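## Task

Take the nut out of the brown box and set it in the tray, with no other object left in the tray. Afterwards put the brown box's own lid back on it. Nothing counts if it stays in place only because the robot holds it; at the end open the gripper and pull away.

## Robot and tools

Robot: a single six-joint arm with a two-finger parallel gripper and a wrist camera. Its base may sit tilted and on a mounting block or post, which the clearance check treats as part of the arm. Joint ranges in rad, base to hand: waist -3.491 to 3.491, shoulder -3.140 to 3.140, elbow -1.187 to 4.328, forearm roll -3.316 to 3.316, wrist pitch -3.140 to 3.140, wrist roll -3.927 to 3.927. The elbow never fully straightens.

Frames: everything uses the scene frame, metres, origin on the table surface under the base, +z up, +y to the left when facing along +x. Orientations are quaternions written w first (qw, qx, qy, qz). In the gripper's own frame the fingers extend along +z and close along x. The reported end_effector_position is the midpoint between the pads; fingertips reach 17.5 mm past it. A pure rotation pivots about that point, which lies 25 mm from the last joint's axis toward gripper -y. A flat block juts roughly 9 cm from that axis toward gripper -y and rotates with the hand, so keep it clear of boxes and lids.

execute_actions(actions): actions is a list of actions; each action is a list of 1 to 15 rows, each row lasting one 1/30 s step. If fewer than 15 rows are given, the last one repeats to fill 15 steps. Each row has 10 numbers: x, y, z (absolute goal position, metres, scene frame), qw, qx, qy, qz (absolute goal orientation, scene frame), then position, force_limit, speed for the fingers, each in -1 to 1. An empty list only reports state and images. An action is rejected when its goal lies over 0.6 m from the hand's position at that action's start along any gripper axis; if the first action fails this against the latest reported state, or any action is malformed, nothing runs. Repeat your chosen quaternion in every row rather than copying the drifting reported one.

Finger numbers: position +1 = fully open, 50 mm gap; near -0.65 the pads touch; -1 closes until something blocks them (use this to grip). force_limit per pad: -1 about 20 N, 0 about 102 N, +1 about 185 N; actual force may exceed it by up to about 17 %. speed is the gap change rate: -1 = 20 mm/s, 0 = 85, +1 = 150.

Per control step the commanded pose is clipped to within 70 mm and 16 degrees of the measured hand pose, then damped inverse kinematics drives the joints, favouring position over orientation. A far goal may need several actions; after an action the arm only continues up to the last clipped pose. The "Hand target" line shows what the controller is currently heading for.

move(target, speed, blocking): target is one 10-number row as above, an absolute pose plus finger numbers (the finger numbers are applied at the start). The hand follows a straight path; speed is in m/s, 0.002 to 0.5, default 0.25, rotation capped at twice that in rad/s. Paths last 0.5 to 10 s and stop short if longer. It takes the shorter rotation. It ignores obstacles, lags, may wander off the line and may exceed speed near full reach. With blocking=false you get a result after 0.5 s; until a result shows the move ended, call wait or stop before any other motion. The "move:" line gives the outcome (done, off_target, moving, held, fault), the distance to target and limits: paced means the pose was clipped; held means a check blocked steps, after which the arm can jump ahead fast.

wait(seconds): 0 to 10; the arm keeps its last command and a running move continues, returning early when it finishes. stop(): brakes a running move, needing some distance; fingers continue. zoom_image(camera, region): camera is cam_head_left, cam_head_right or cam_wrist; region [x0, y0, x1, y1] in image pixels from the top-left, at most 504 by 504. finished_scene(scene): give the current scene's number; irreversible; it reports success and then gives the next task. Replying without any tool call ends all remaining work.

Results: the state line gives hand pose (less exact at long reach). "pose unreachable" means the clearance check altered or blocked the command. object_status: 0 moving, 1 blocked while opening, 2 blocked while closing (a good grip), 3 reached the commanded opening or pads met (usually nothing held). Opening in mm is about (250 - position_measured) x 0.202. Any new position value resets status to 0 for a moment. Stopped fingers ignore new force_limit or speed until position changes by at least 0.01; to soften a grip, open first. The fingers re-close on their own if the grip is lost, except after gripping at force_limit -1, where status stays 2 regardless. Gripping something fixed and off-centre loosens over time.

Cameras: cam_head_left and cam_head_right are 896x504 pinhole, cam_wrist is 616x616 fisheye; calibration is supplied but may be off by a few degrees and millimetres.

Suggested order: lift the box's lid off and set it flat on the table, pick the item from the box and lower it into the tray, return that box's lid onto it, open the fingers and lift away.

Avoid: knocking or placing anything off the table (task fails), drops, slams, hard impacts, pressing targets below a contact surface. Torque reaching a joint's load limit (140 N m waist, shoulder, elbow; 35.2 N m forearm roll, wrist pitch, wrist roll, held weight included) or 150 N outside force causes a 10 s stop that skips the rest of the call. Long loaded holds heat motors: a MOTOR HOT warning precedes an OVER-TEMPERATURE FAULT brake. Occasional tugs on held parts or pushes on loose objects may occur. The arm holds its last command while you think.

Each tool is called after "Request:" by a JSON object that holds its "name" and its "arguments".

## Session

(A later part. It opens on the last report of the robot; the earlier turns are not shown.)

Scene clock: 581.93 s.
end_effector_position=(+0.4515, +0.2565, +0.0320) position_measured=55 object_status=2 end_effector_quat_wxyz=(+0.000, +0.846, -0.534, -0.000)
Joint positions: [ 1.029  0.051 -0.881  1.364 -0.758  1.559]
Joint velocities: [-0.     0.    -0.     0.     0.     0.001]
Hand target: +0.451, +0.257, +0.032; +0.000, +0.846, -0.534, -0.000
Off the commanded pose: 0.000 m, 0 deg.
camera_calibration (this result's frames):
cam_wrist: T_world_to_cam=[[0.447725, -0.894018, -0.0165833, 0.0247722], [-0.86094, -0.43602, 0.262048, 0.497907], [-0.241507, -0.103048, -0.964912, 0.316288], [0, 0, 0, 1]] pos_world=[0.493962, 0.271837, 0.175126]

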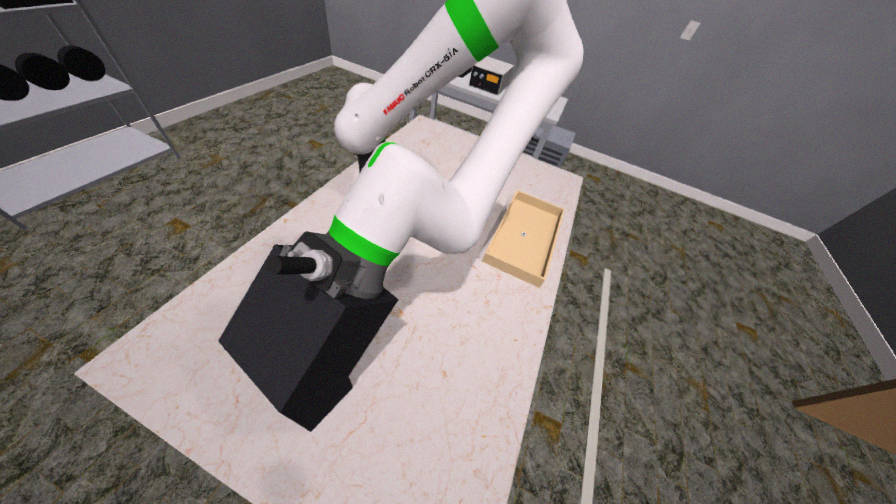

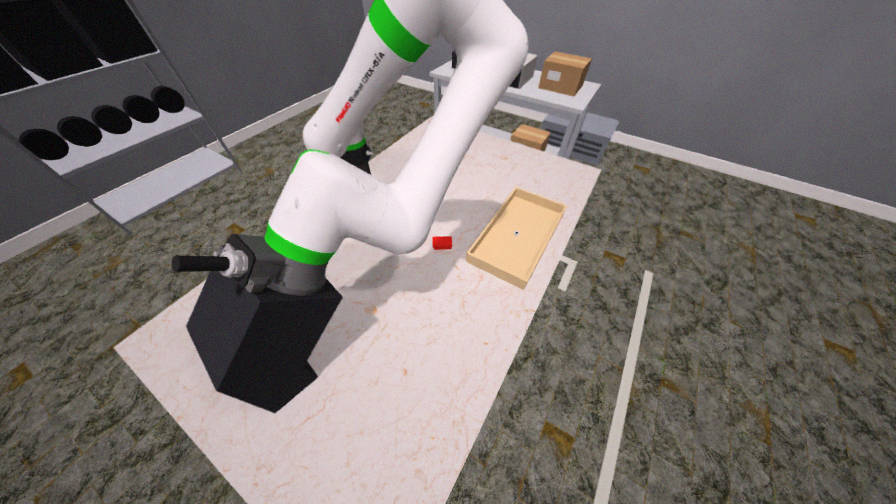

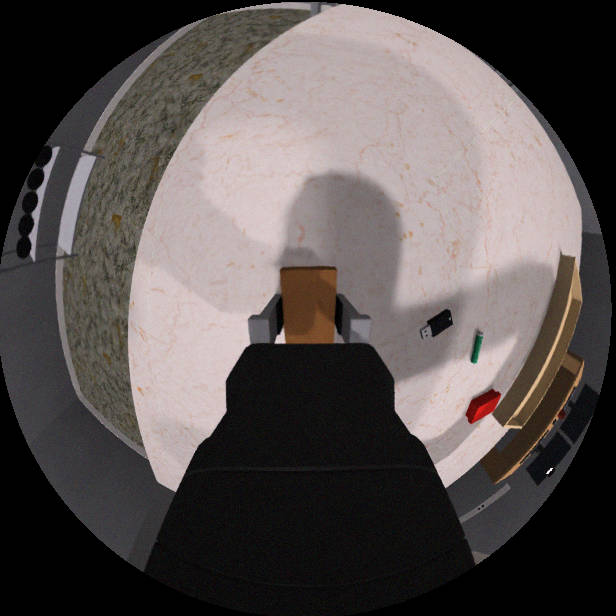

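Request:
{"name": "move", "arguments": {"target": [0.4515, 0.2565, 0.056, 0, -0.8457, 0.5336, 0, -1, -0.5, -0.4], "speed": 0.04}}

Request:
{"name": "move", "arguments": {"target": [0.4461, 0.2539, 0.052, 0.0737, 0.8425, -0.5316, -0.0465, -1, -0.5, -0.4], "speed": 0.1}}

Request:
{"name": "zoom_image", "arguments": {"camera": "cam_wrist", "region": [250, 235, 370, 325]}}

Scene clock: 601.13 s.
end_effector_position=(+0.4515, +0.2564, +0.0559) position_measured=55 object_status=2 end_effector_quat_wxyz=(+0.000, +0.846, -0.534, +0.000)
Joint positions: [ 1.104  0.004 -0.881  1.271 -0.815  1.608]
Joint velocities: [-0.001  0.001  0.002  0.    -0.001 -0.001]
Hand target: +0.452, +0.256, +0.056; -0.000, +0.846, -0.534, +0.000
Off the commanded pose: 0.000 m, 0 deg.
move: done
camera_calibration (this result's frames):
cam_wrist: T_world_to_cam=[[0.447912, -0.893928, -0.0163356, 0.0249514], [-0.860897, -0.436149, 0.261976, 0.491621], [-0.241313, -0.103279, -0.964936, 0.33931], [0, 0, 0, 1]] pos_world=[0.493939, 0.271768, 0.199027]

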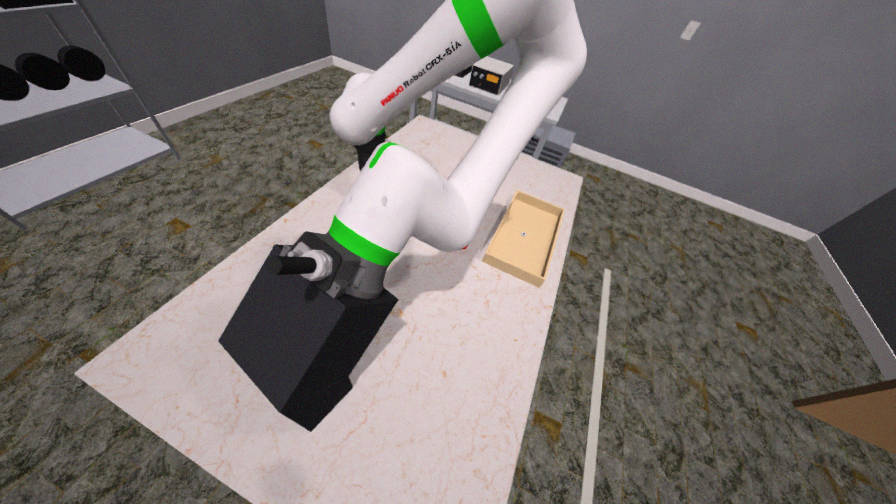

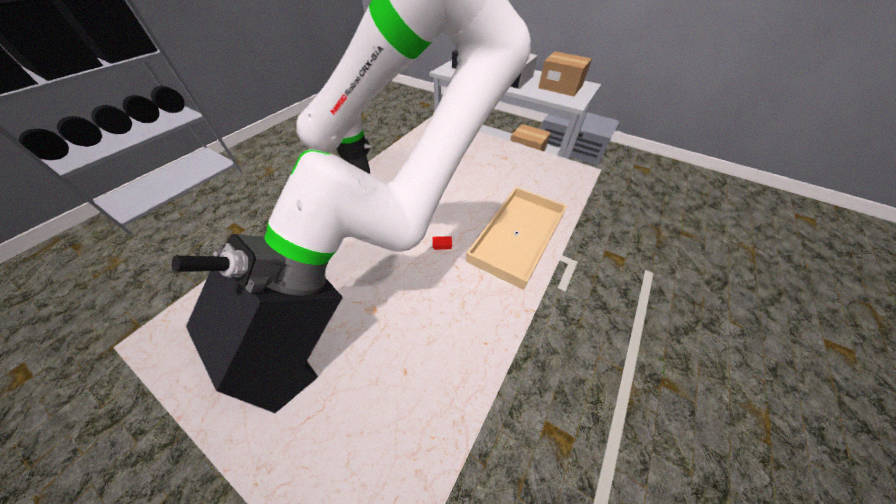

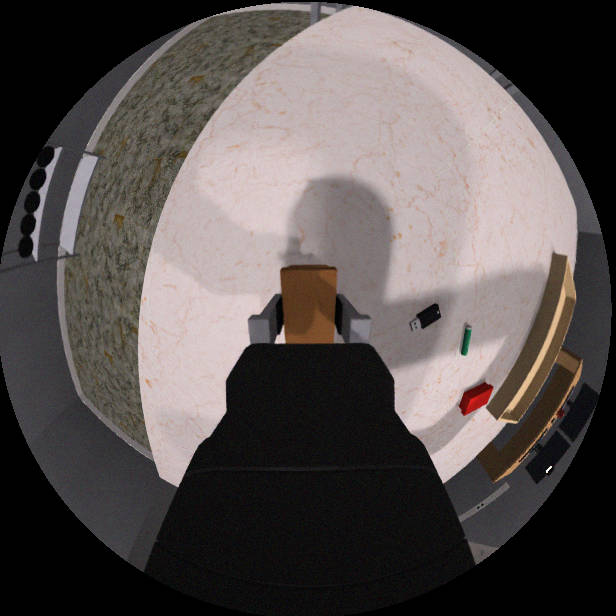

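Scene clock: 602.30 s.
end_effector_position=(+0.4463, +0.2539, +0.0520) position_measured=55 object_status=2 end_effector_quat_wxyz=(+0.074, +0.842, -0.532, -0.046)
Joint positions: [ 1.157  0.064 -0.71   0.936 -0.926  1.861]
Joint velocities: [-0.001  0.001  0.001 -0.001 -0.001  0.002]
Hand target: +0.446, +0.254, +0.052; +0.074, +0.842, -0.532, -0.046
Off the commanded pose: 0.000 m, 0 deg.
move: done
camera_calibration (this result's frames):
cam_wrist: T_world_to_cam=[[0.44469, -0.895473, -0.0194552, 0.0269624], [-0.806982, -0.409981, 0.425082, 0.447889], [-0.388626, -0.17333, -0.904946, 0.414495], [0, 0, 0, 1]] pos_world=[0.510533, 0.279615, 0.18523]

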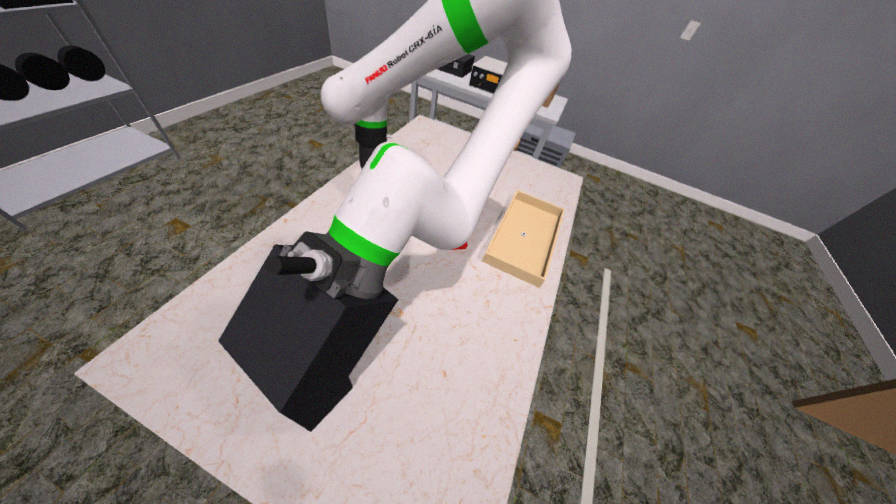

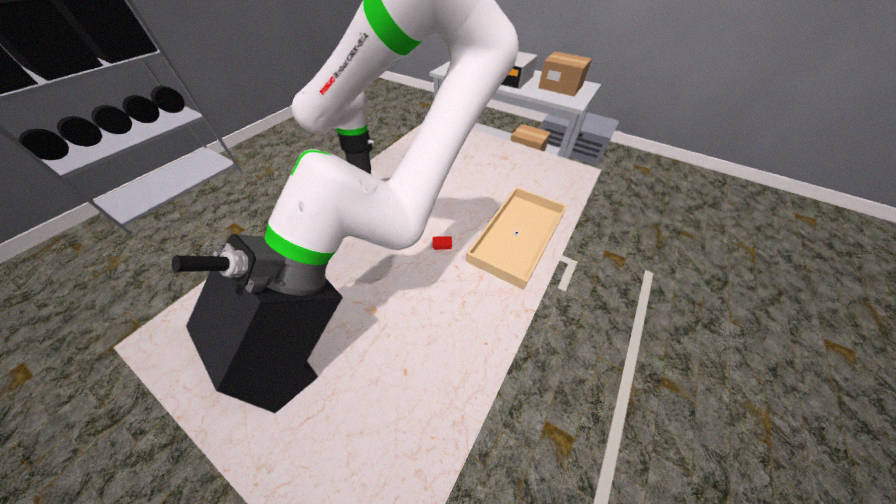

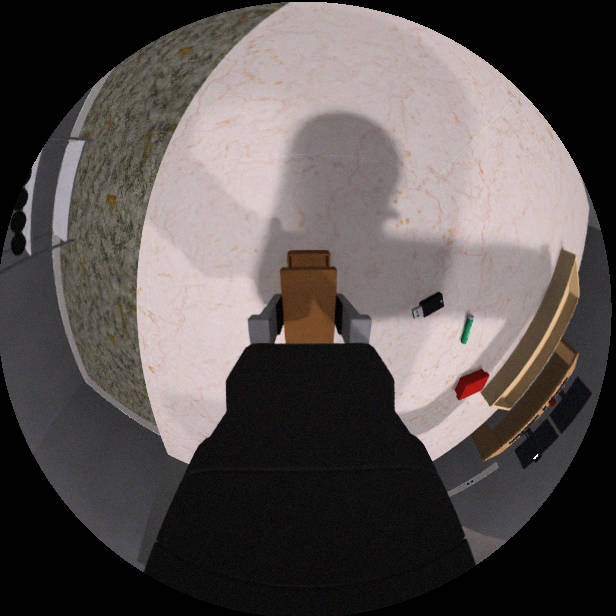

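Region (250, 235, 370, 325) of cam_wrist's 616x616 image, scaled by 4.200, with more detail than that image has; it fills the top 378 rows of this view, and the rest is white.

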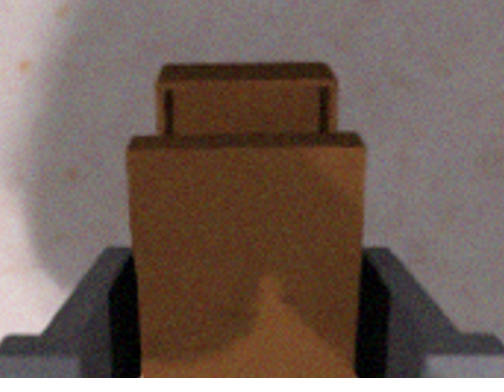

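Request:
{"name": "move", "arguments": {"target": [0.4515, 0.2564, 0.043, 0.0734, 0.8393, -0.5368, -0.047, -1, -0.5, -0.4], "speed": 0.03}}

Request:
{"name": "zoom_image", "arguments": {"camera": "cam_wrist", "region": [270, 245, 350, 295]}}

Scene clock: 625.73 s.
end_effector_position=(+0.4515, +0.2564, +0.0430) position_measured=55 object_status=2 end_effector_quat_wxyz=(+0.073, +0.839, -0.537, -0.047)
Joint positions: [ 1.133  0.086 -0.695  0.947 -0.907  1.857]
Joint velocities: [-0.001 -0.001 -0.    -0.     0.001 -0.001]
Hand target: +0.451, +0.256, +0.043; +0.073, +0.839, -0.537, -0.047
Off the commanded pose: 0.000 m, 0 deg.
move: done
camera_calibration (this result's frames):
cam_wrist: T_world_to_cam=[[0.433798, -0.900792, -0.0198182, 0.0330724], [-0.811596, -0.400208, 0.425613, 0.456466], [-0.39132, -0.168546, -0.904688, 0.408752], [0, 0, 0, 1]] pos_world=[0.516072, 0.281366, 0.176171]

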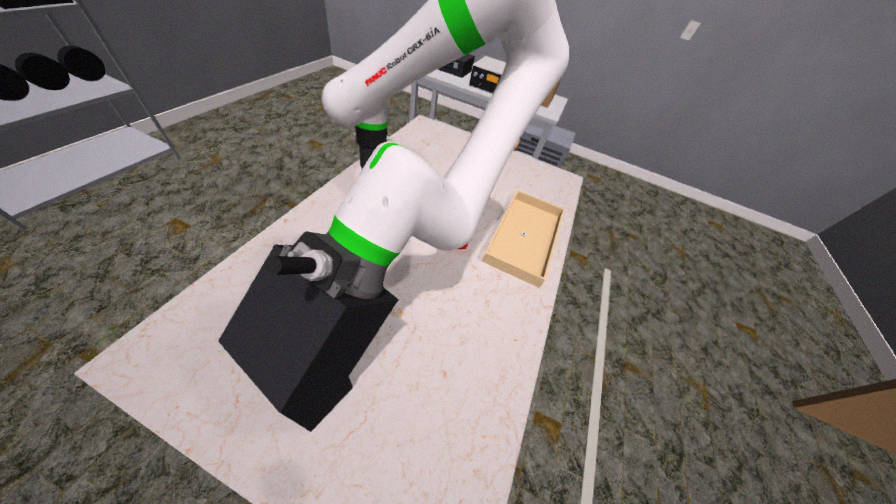

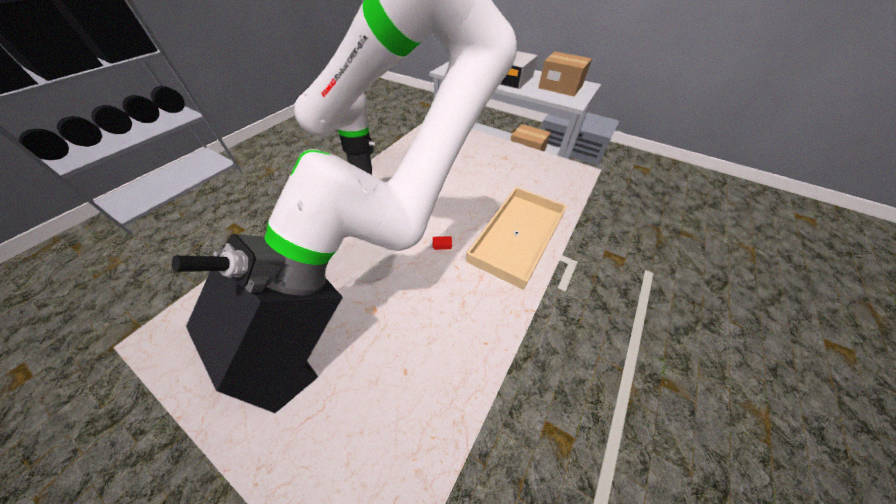

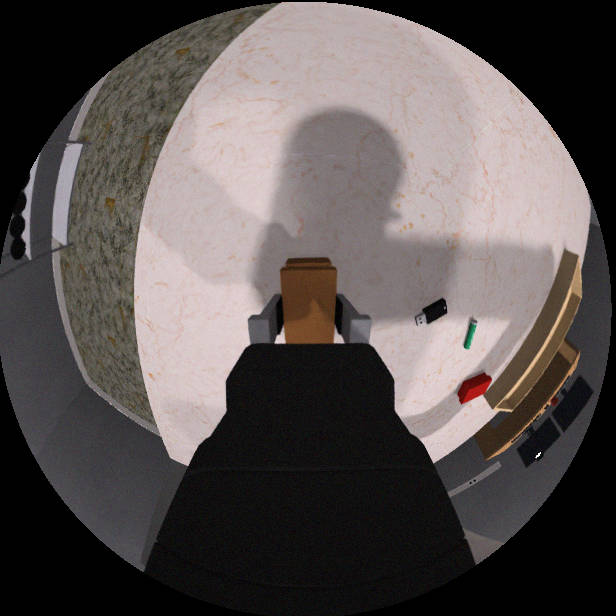

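Region (270, 245, 350, 295) of cam_wrist's 616x616 image, scaled by 6.300, with more detail than that image has; it fills the top 315 rows of this view, and the rest is white.

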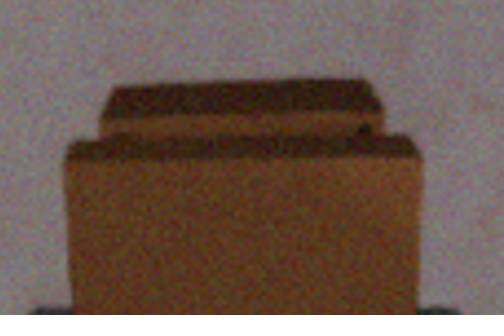

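Request:
{"name": "execute_actions", "arguments": {"actions": []}}

Scene clock: 639.37 s.
end_effector_position=(+0.4515, +0.2564, +0.0430) position_measured=55 object_status=2 end_effector_quat_wxyz=(+0.073, +0.839, -0.537, -0.047)
Joint positions: [ 1.133  0.086 -0.695  0.947 -0.907  1.857]
Joint velocities: [ 0.002 -0.001  0.     0.     0.    -0.   ]
Hand target: +0.451, +0.256, +0.043; +0.073, +0.839, -0.537, -0.047
Off the commanded pose: 0.000 m, 0 deg.
camera_calibration (this result's frames):
cam_wrist: T_world_to_cam=[[0.433797, -0.900793, -0.0198158, 0.0330741], [-0.811594, -0.400204, 0.42562, 0.456467], [-0.391325, -0.16855, -0.904685, 0.408748], [0, 0, 0, 1]] pos_world=[0.516072, 0.281367, 0.176163]

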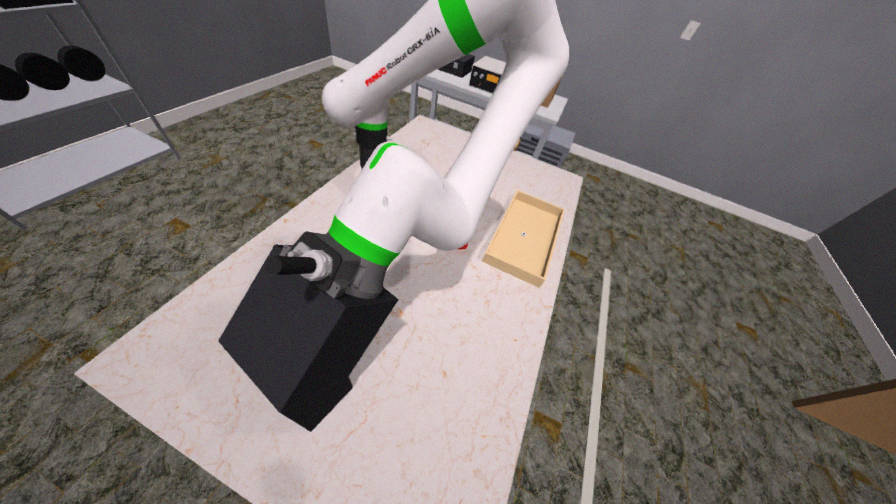

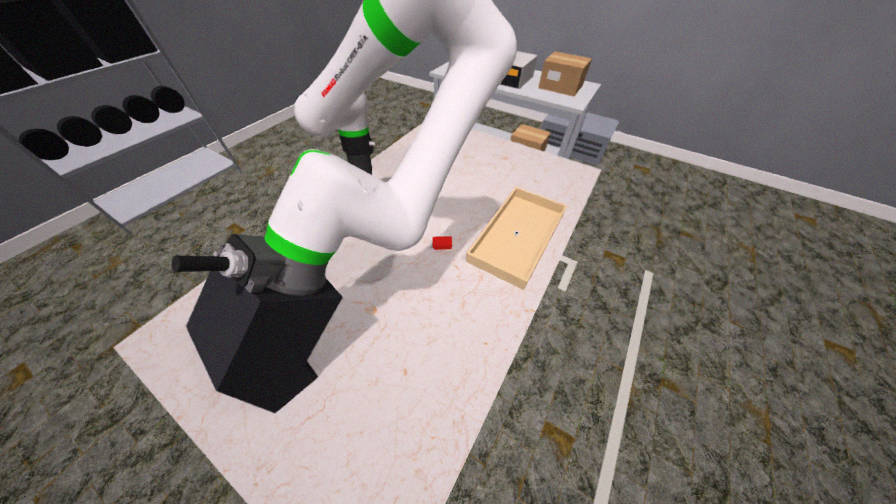

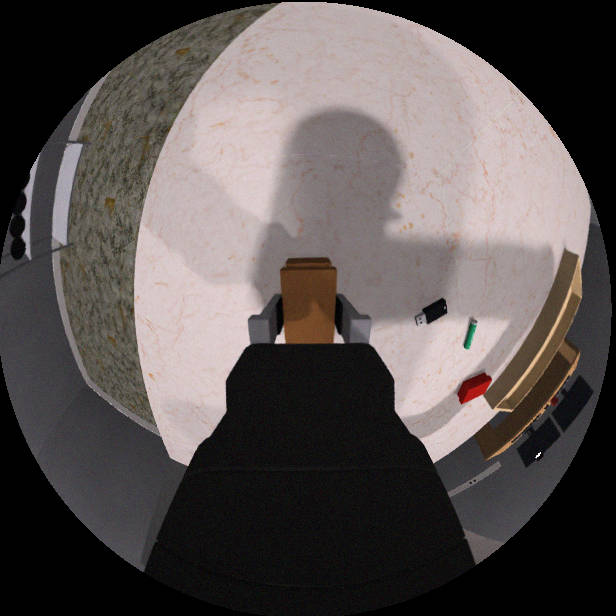

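Request:
{"name": "zoom_image", "arguments": {"camera": "cam_wrist", "region": [250, 240, 370, 350]}}

Region (250, 240, 370, 350) of cam_wrist's 616x616 image, scaled by 4.200, with more detail than that image has; it fills the top 462 rows of this view, and the rest is white.

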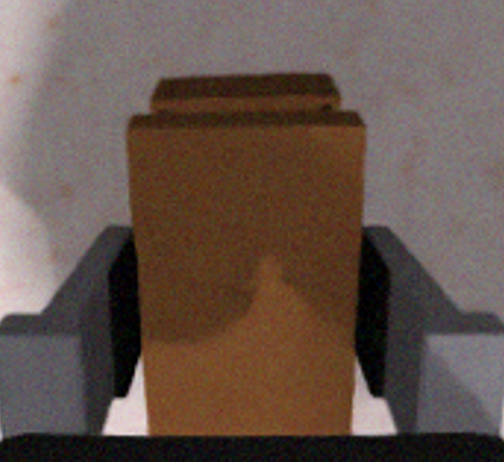

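Request:
{"name": "move", "arguments": {"target": [0.4551, 0.2581, 0.043, 0.0734, 0.8393, -0.5368, -0.047, -1, -0.5, -0.4], "speed": 0.01}}

Request:
{"name": "zoom_image", "arguments": {"camera": "cam_wrist", "region": [250, 240, 370, 350]}}

Scene clock: 647.70 s.
end_effector_position=(+0.4551, +0.2581, +0.0430) position_measured=55 object_status=2 end_effector_quat_wxyz=(+0.073, +0.839, -0.537, -0.047)
Joint positions: [ 1.132  0.09  -0.683  0.944 -0.91   1.865]
Joint velocities: [ 0.001  0.001  0.001  0.    -0.001  0.   ]
Hand target: +0.455, +0.258, +0.043; +0.073, +0.839, -0.537, -0.047
Off the commanded pose: 0.000 m, 0 deg.
move: done
camera_calibration (this result's frames):
cam_wrist: T_world_to_cam=[[0.433817, -0.900784, -0.019763, 0.0329998], [-0.811612, -0.400209, 0.425581, 0.4601], [-0.391266, -0.168585, -0.904705, 0.410417], [0, 0, 0, 1]] pos_world=[0.519689, 0.283052, 0.176149]

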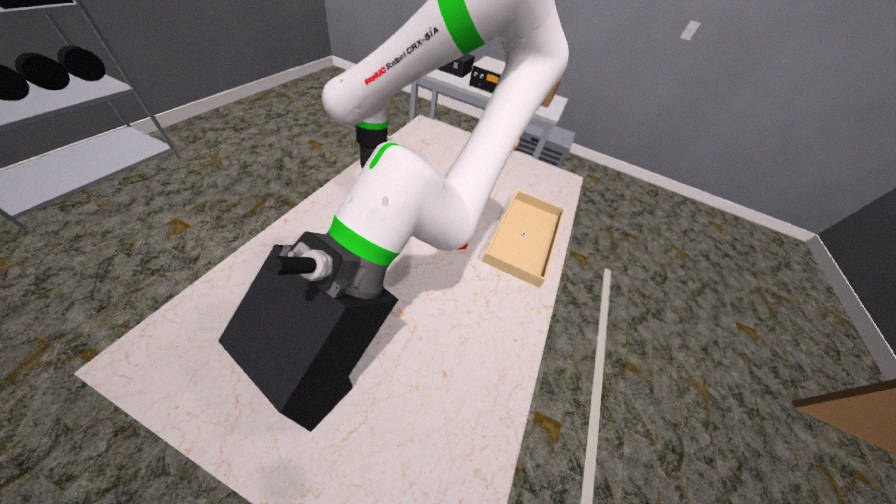

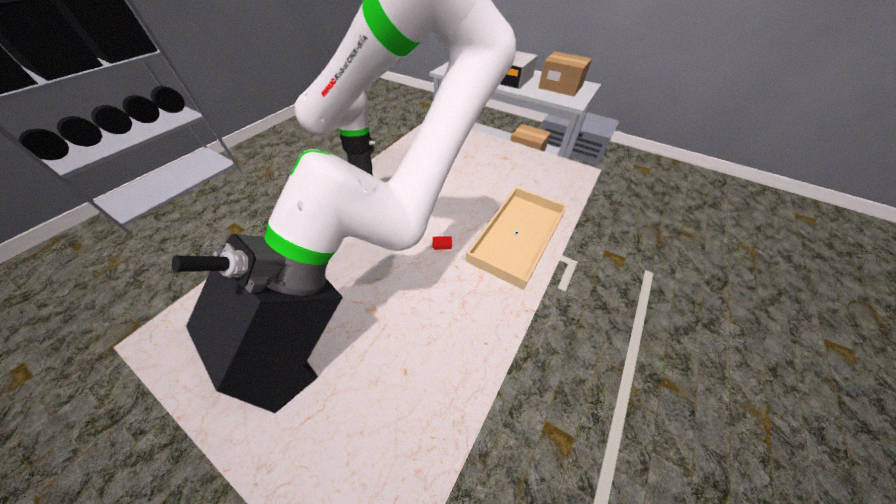

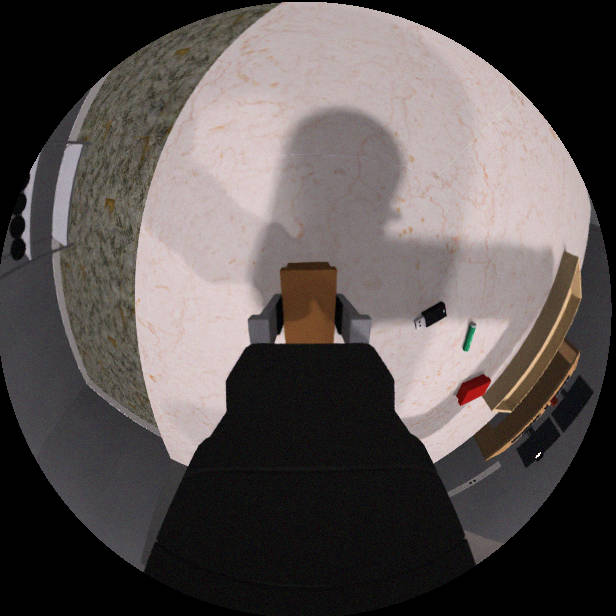

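Region (250, 240, 370, 350) of cam_wrist's 616x616 image, scaled by 4.200, with more detail than that image has; it fills the top 462 rows of this view, and the rest is white.

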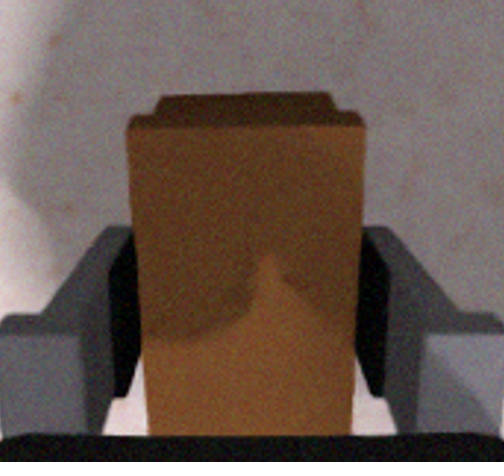

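Request:
{"name": "move", "arguments": {"target": [0.4554, 0.2582, 0.040, 0.0734, 0.8393, -0.5368, -0.047, -1, -0.5, -0.4], "speed": 0.008}}

Request:
{"name": "zoom_image", "arguments": {"camera": "cam_wrist", "region": [250, 240, 370, 350]}}

Scene clock: 657.20 s.
end_effector_position=(+0.4554, +0.2582, +0.0400) position_measured=55 object_status=2 end_effector_quat_wxyz=(+0.073, +0.839, -0.537, -0.047)
Joint positions: [ 1.125  0.096 -0.683  0.949 -0.903  1.864]
Joint velocities: [ 0.001 -0.     0.     0.    -0.    -0.002]
Hand target: +0.455, +0.258, +0.040; +0.073, +0.839, -0.537, -0.047
Off the commanded pose: 0.000 m, 0 deg.
move: done
camera_calibration (this result's frames):
cam_wrist: T_world_to_cam=[[0.43381, -0.900787, -0.0197797, 0.0328992], [-0.811605, -0.400206, 0.425598, 0.461646], [-0.391289, -0.168575, -0.904696, 0.407852], [0, 0, 0, 1]] pos_world=[0.51999, 0.283142, 0.173157]

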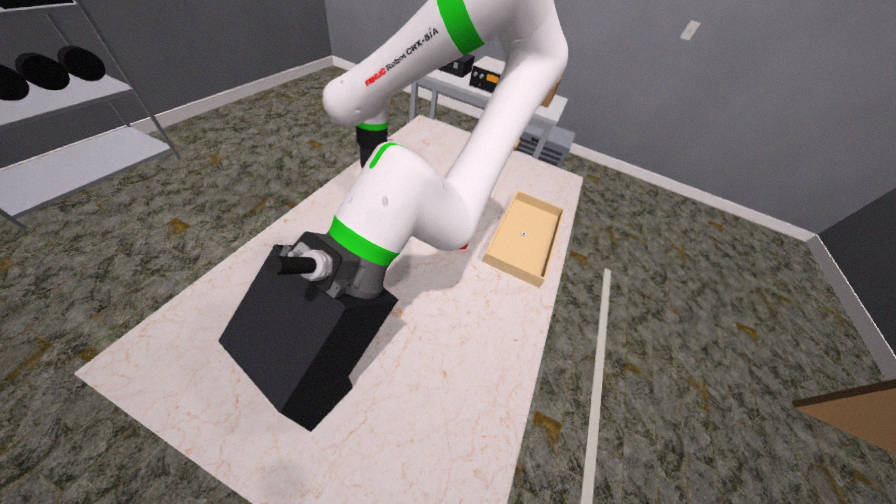

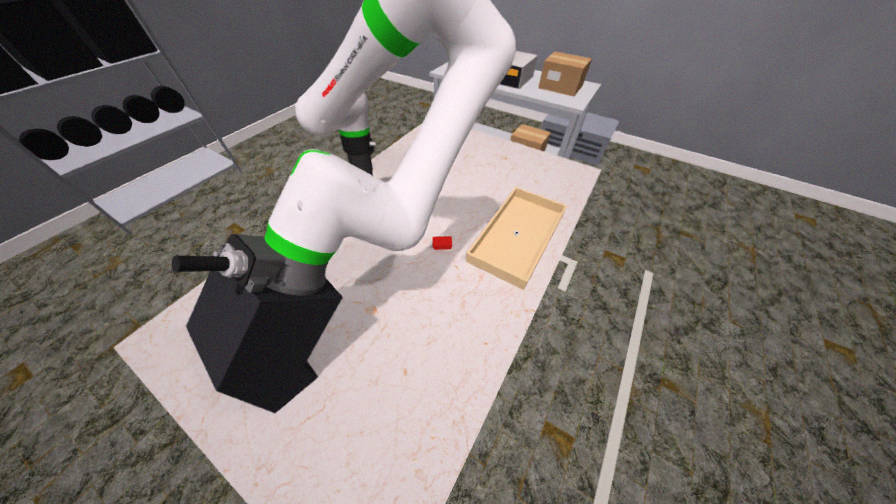

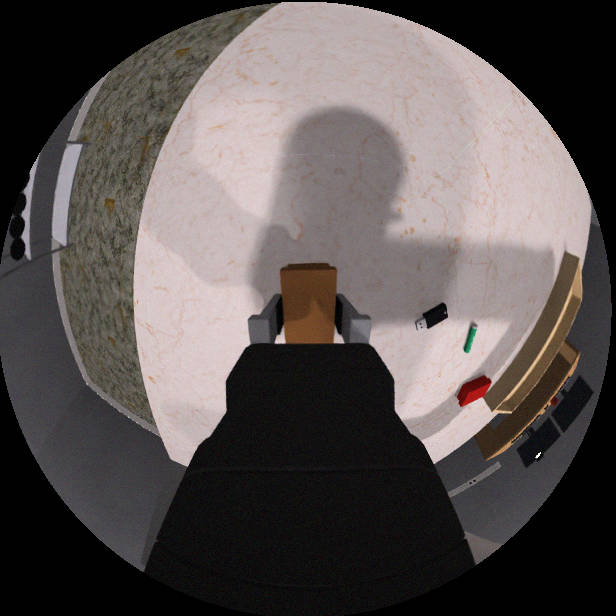

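Region (250, 240, 370, 350) of cam_wrist's 616x616 image, scaled by 4.200, with more detail than that image has; it fills the top 462 rows of this view, and the rest is white.

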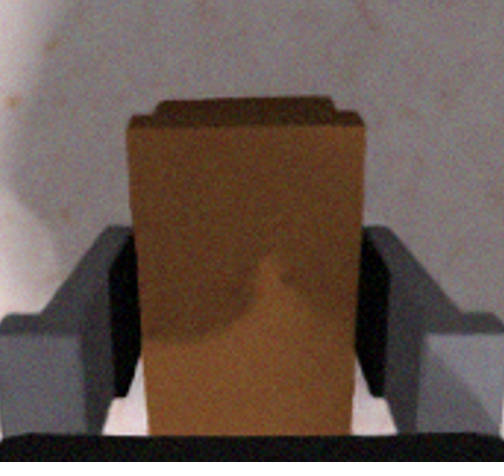

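Request:
{"name": "move", "arguments": {"target": [0.4554, 0.2582, 0.0365, 0.0734, 0.8393, -0.5368, -0.047, -1, -0.5, -0.4], "speed": 0.006}}

Request:
{"name": "zoom_image", "arguments": {"camera": "cam_wrist", "region": [250, 240, 370, 350]}}

Scene clock: 662.67 s.
end_effector_position=(+0.4555, +0.2583, +0.0365) position_measured=55 object_status=2 end_effector_quat_wxyz=(+0.073, +0.839, -0.537, -0.047)
Joint positions: [ 1.117  0.102 -0.683  0.956 -0.895  1.861]
Joint velocities: [-0.001  0.     0.    -0.     0.     0.001]
Hand target: +0.455, +0.258, +0.037; +0.073, +0.839, -0.537, -0.047
Off the commanded pose: 0.000 m, 0 deg.
move: done
camera_calibration (this result's frames):
cam_wrist: T_world_to_cam=[[0.433701, -0.900839, -0.0198316, 0.0329091], [-0.811687, -0.400146, 0.425497, 0.463244], [-0.39124, -0.168441, -0.904742, 0.404703], [0, 0, 0, 1]] pos_world=[0.520072, 0.28318, 0.169696]

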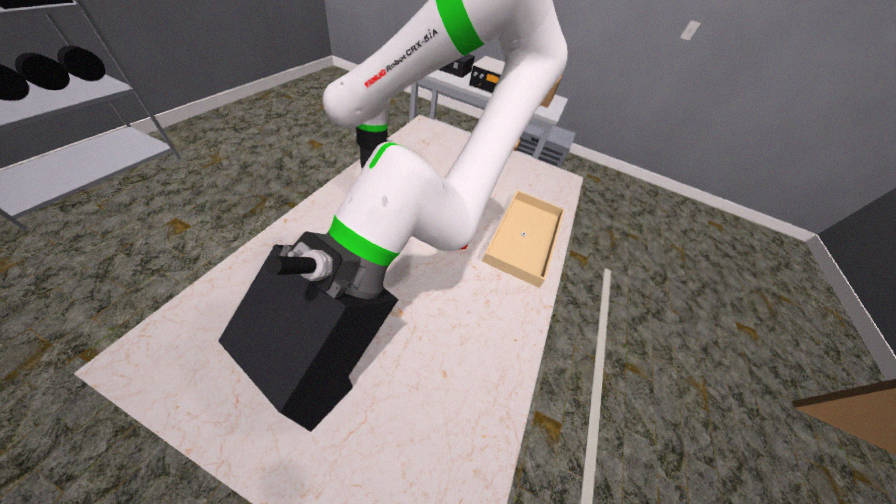

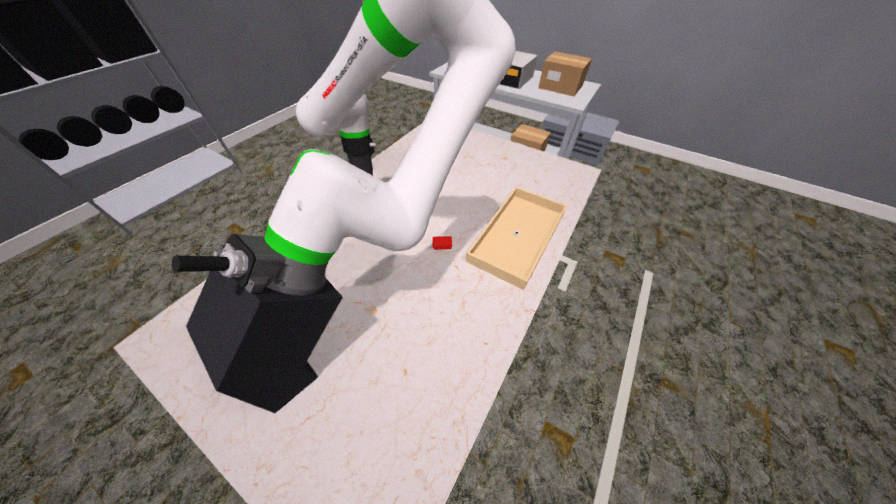

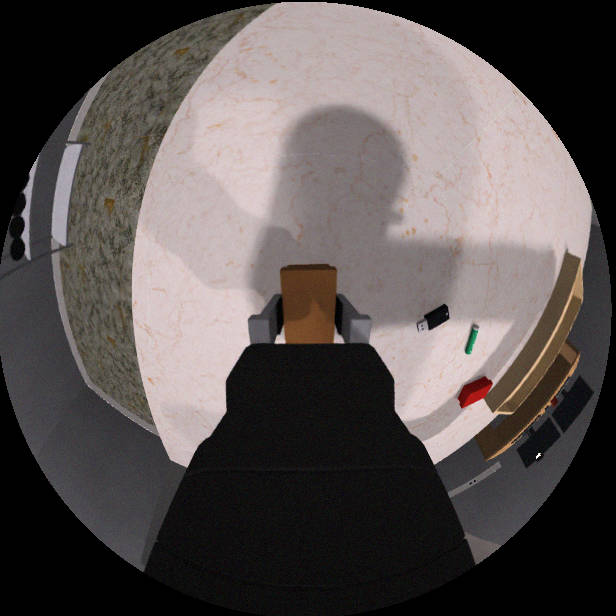

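Region (250, 240, 370, 350) of cam_wrist's 616x616 image, scaled by 4.200, with more detail than that image has; it fills the top 462 rows of this view, and the rest is white.

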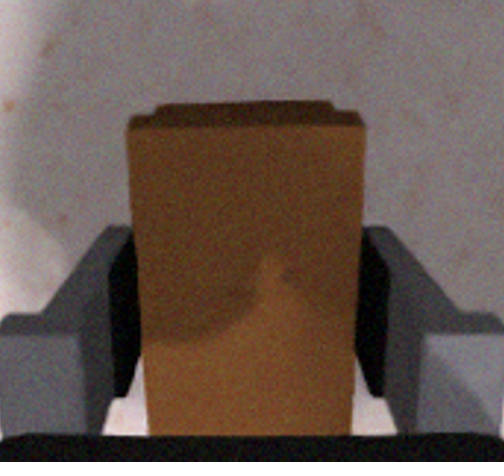

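Request:
{"name": "move", "arguments": {"target": [0.4554, 0.2582, 0.033, 0.0734, 0.8393, -0.5368, -0.047, -1, -0.5, -0.4], "speed": 0.006}}

Request:
{"name": "zoom_image", "arguments": {"camera": "cam_wrist", "region": [250, 240, 370, 350]}}

Scene clock: 666.97 s.
end_effector_position=(+0.4554, +0.2582, +0.0330) position_measured=55 object_status=2 end_effector_quat_wxyz=(+0.073, +0.839, -0.537, -0.047)
Joint positions: [ 1.11   0.108 -0.683  0.964 -0.887  1.858]
Joint velocities: [-0.    -0.     0.     0.     0.002  0.001]
Hand target: +0.455, +0.258, +0.033; +0.073, +0.839, -0.537, -0.047
Off the commanded pose: 0.000 m, 0 deg.
move: done
camera_calibration (this result's frames):
cam_wrist: T_world_to_cam=[[0.433809, -0.900788, -0.019783, 0.0327615], [-0.811603, -0.400205, 0.425601, 0.464622], [-0.391294, -0.168574, -0.904694, 0.401521], [0, 0, 0, 1]] pos_world=[0.519989, 0.283141, 0.166158]

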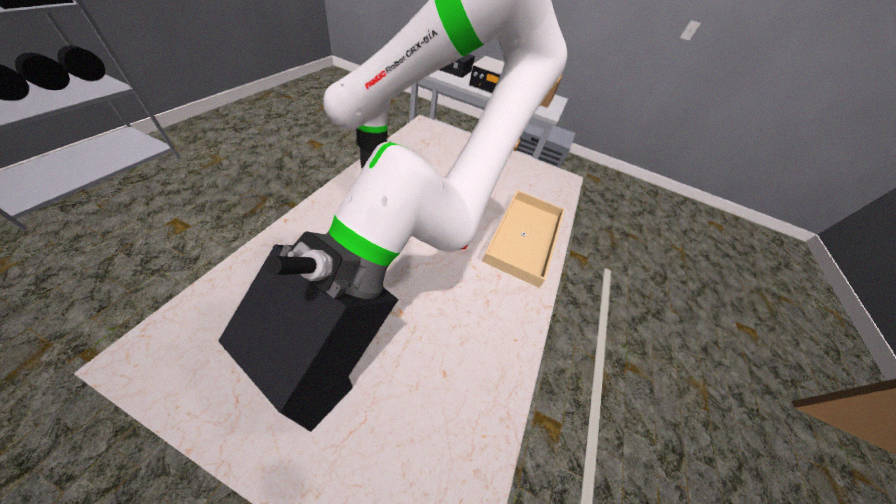

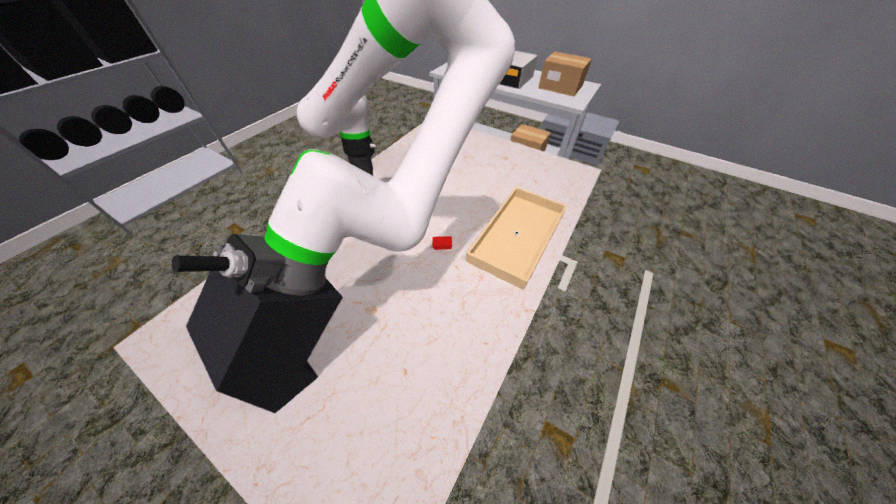

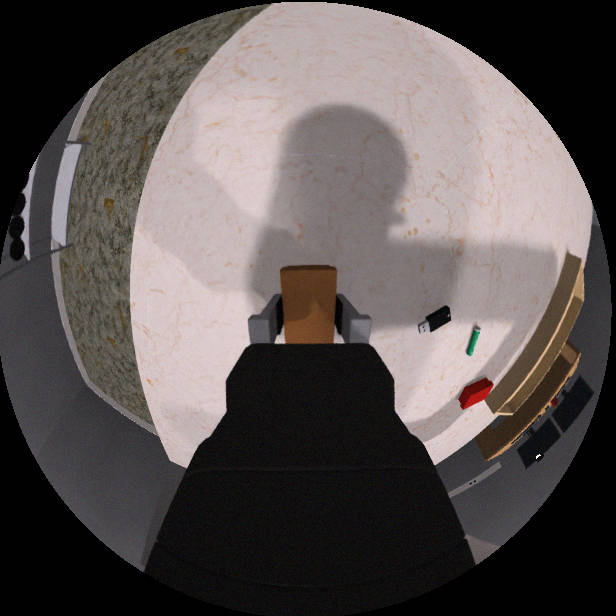

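Region (250, 240, 370, 350) of cam_wrist's 616x616 image, scaled by 4.200, with more detail than that image has; it fills the top 462 rows of this view, and the rest is white.

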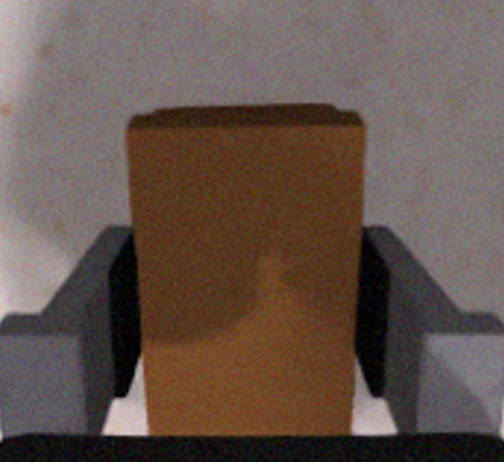

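Request:
{"name": "move", "arguments": {"target": [0.4554, 0.2582, 0.031, 0.0734, 0.8393, -0.5368, -0.047, -1, -0.5, -0.4], "speed": 0.005}}

Request:
{"name": "zoom_image", "arguments": {"camera": "cam_wrist", "region": [250, 240, 370, 350]}}

Scene clock: 671.73 s.
end_effector_position=(+0.4554, +0.2582, +0.0310) position_measured=55 object_status=2 end_effector_quat_wxyz=(+0.073, +0.839, -0.537, -0.047)
Joint positions: [ 1.105  0.112 -0.683  0.968 -0.882  1.856]
Joint velocities: [-0.     0.    -0.     0.    -0.    -0.002]
Hand target: +0.455, +0.258, +0.031; +0.073, +0.839, -0.537, -0.047
Off the commanded pose: 0.000 m, 0 deg.
move: done
camera_calibration (this result's frames):
cam_wrist: T_world_to_cam=[[0.433812, -0.900786, -0.019774, 0.0327162], [-0.811606, -0.400206, 0.425595, 0.465479], [-0.391284, -0.16858, -0.904698, 0.399707], [0, 0, 0, 1]] pos_world=[0.519992, 0.28314, 0.164155]

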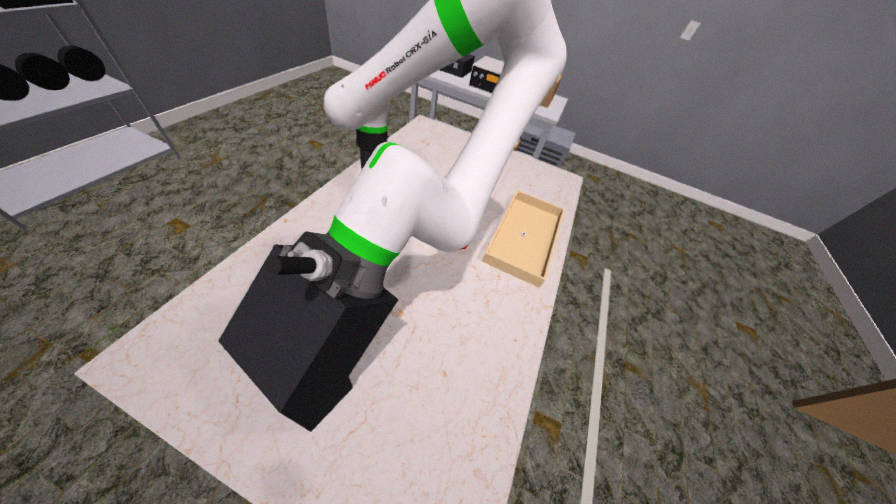

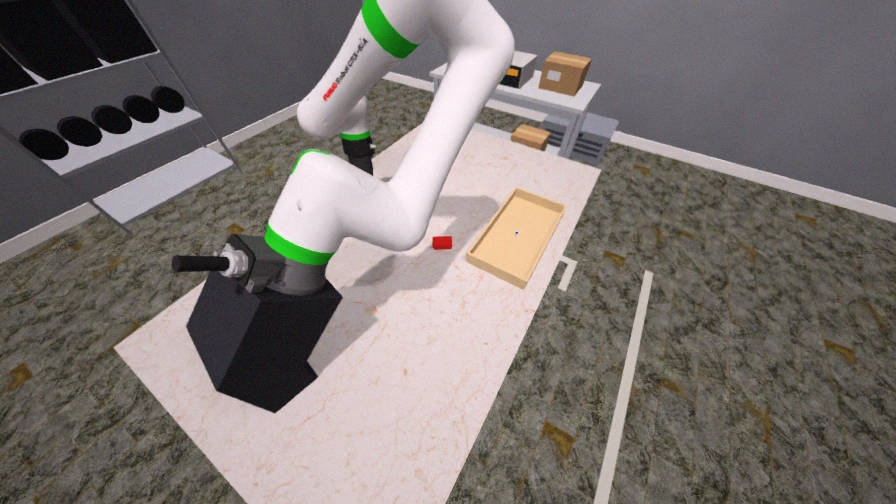

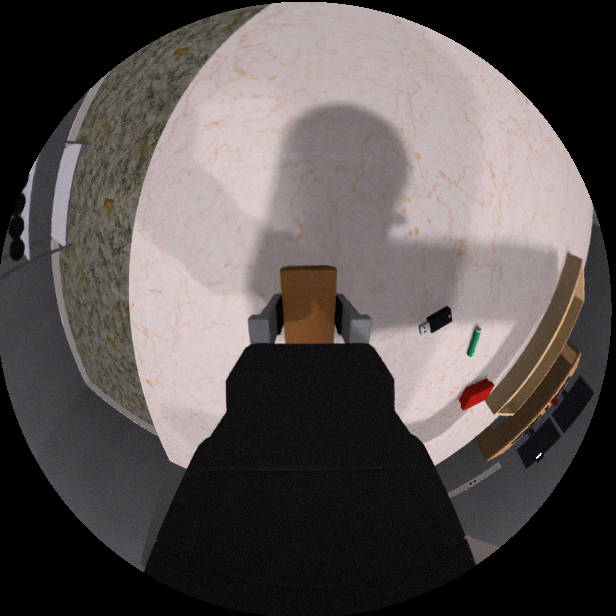

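Region (250, 240, 370, 350) of cam_wrist's 616x616 image, scaled by 4.200, with more detail than that image has; it fills the top 462 rows of this view, and the rest is white.

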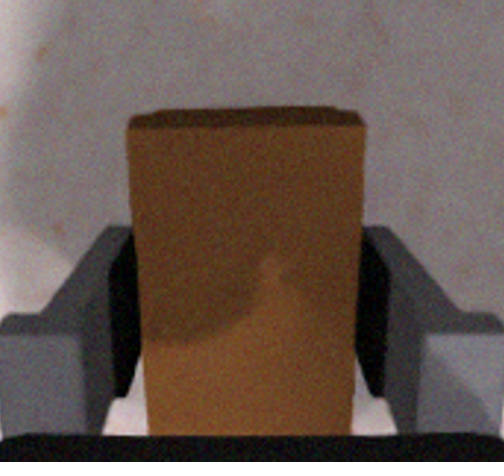

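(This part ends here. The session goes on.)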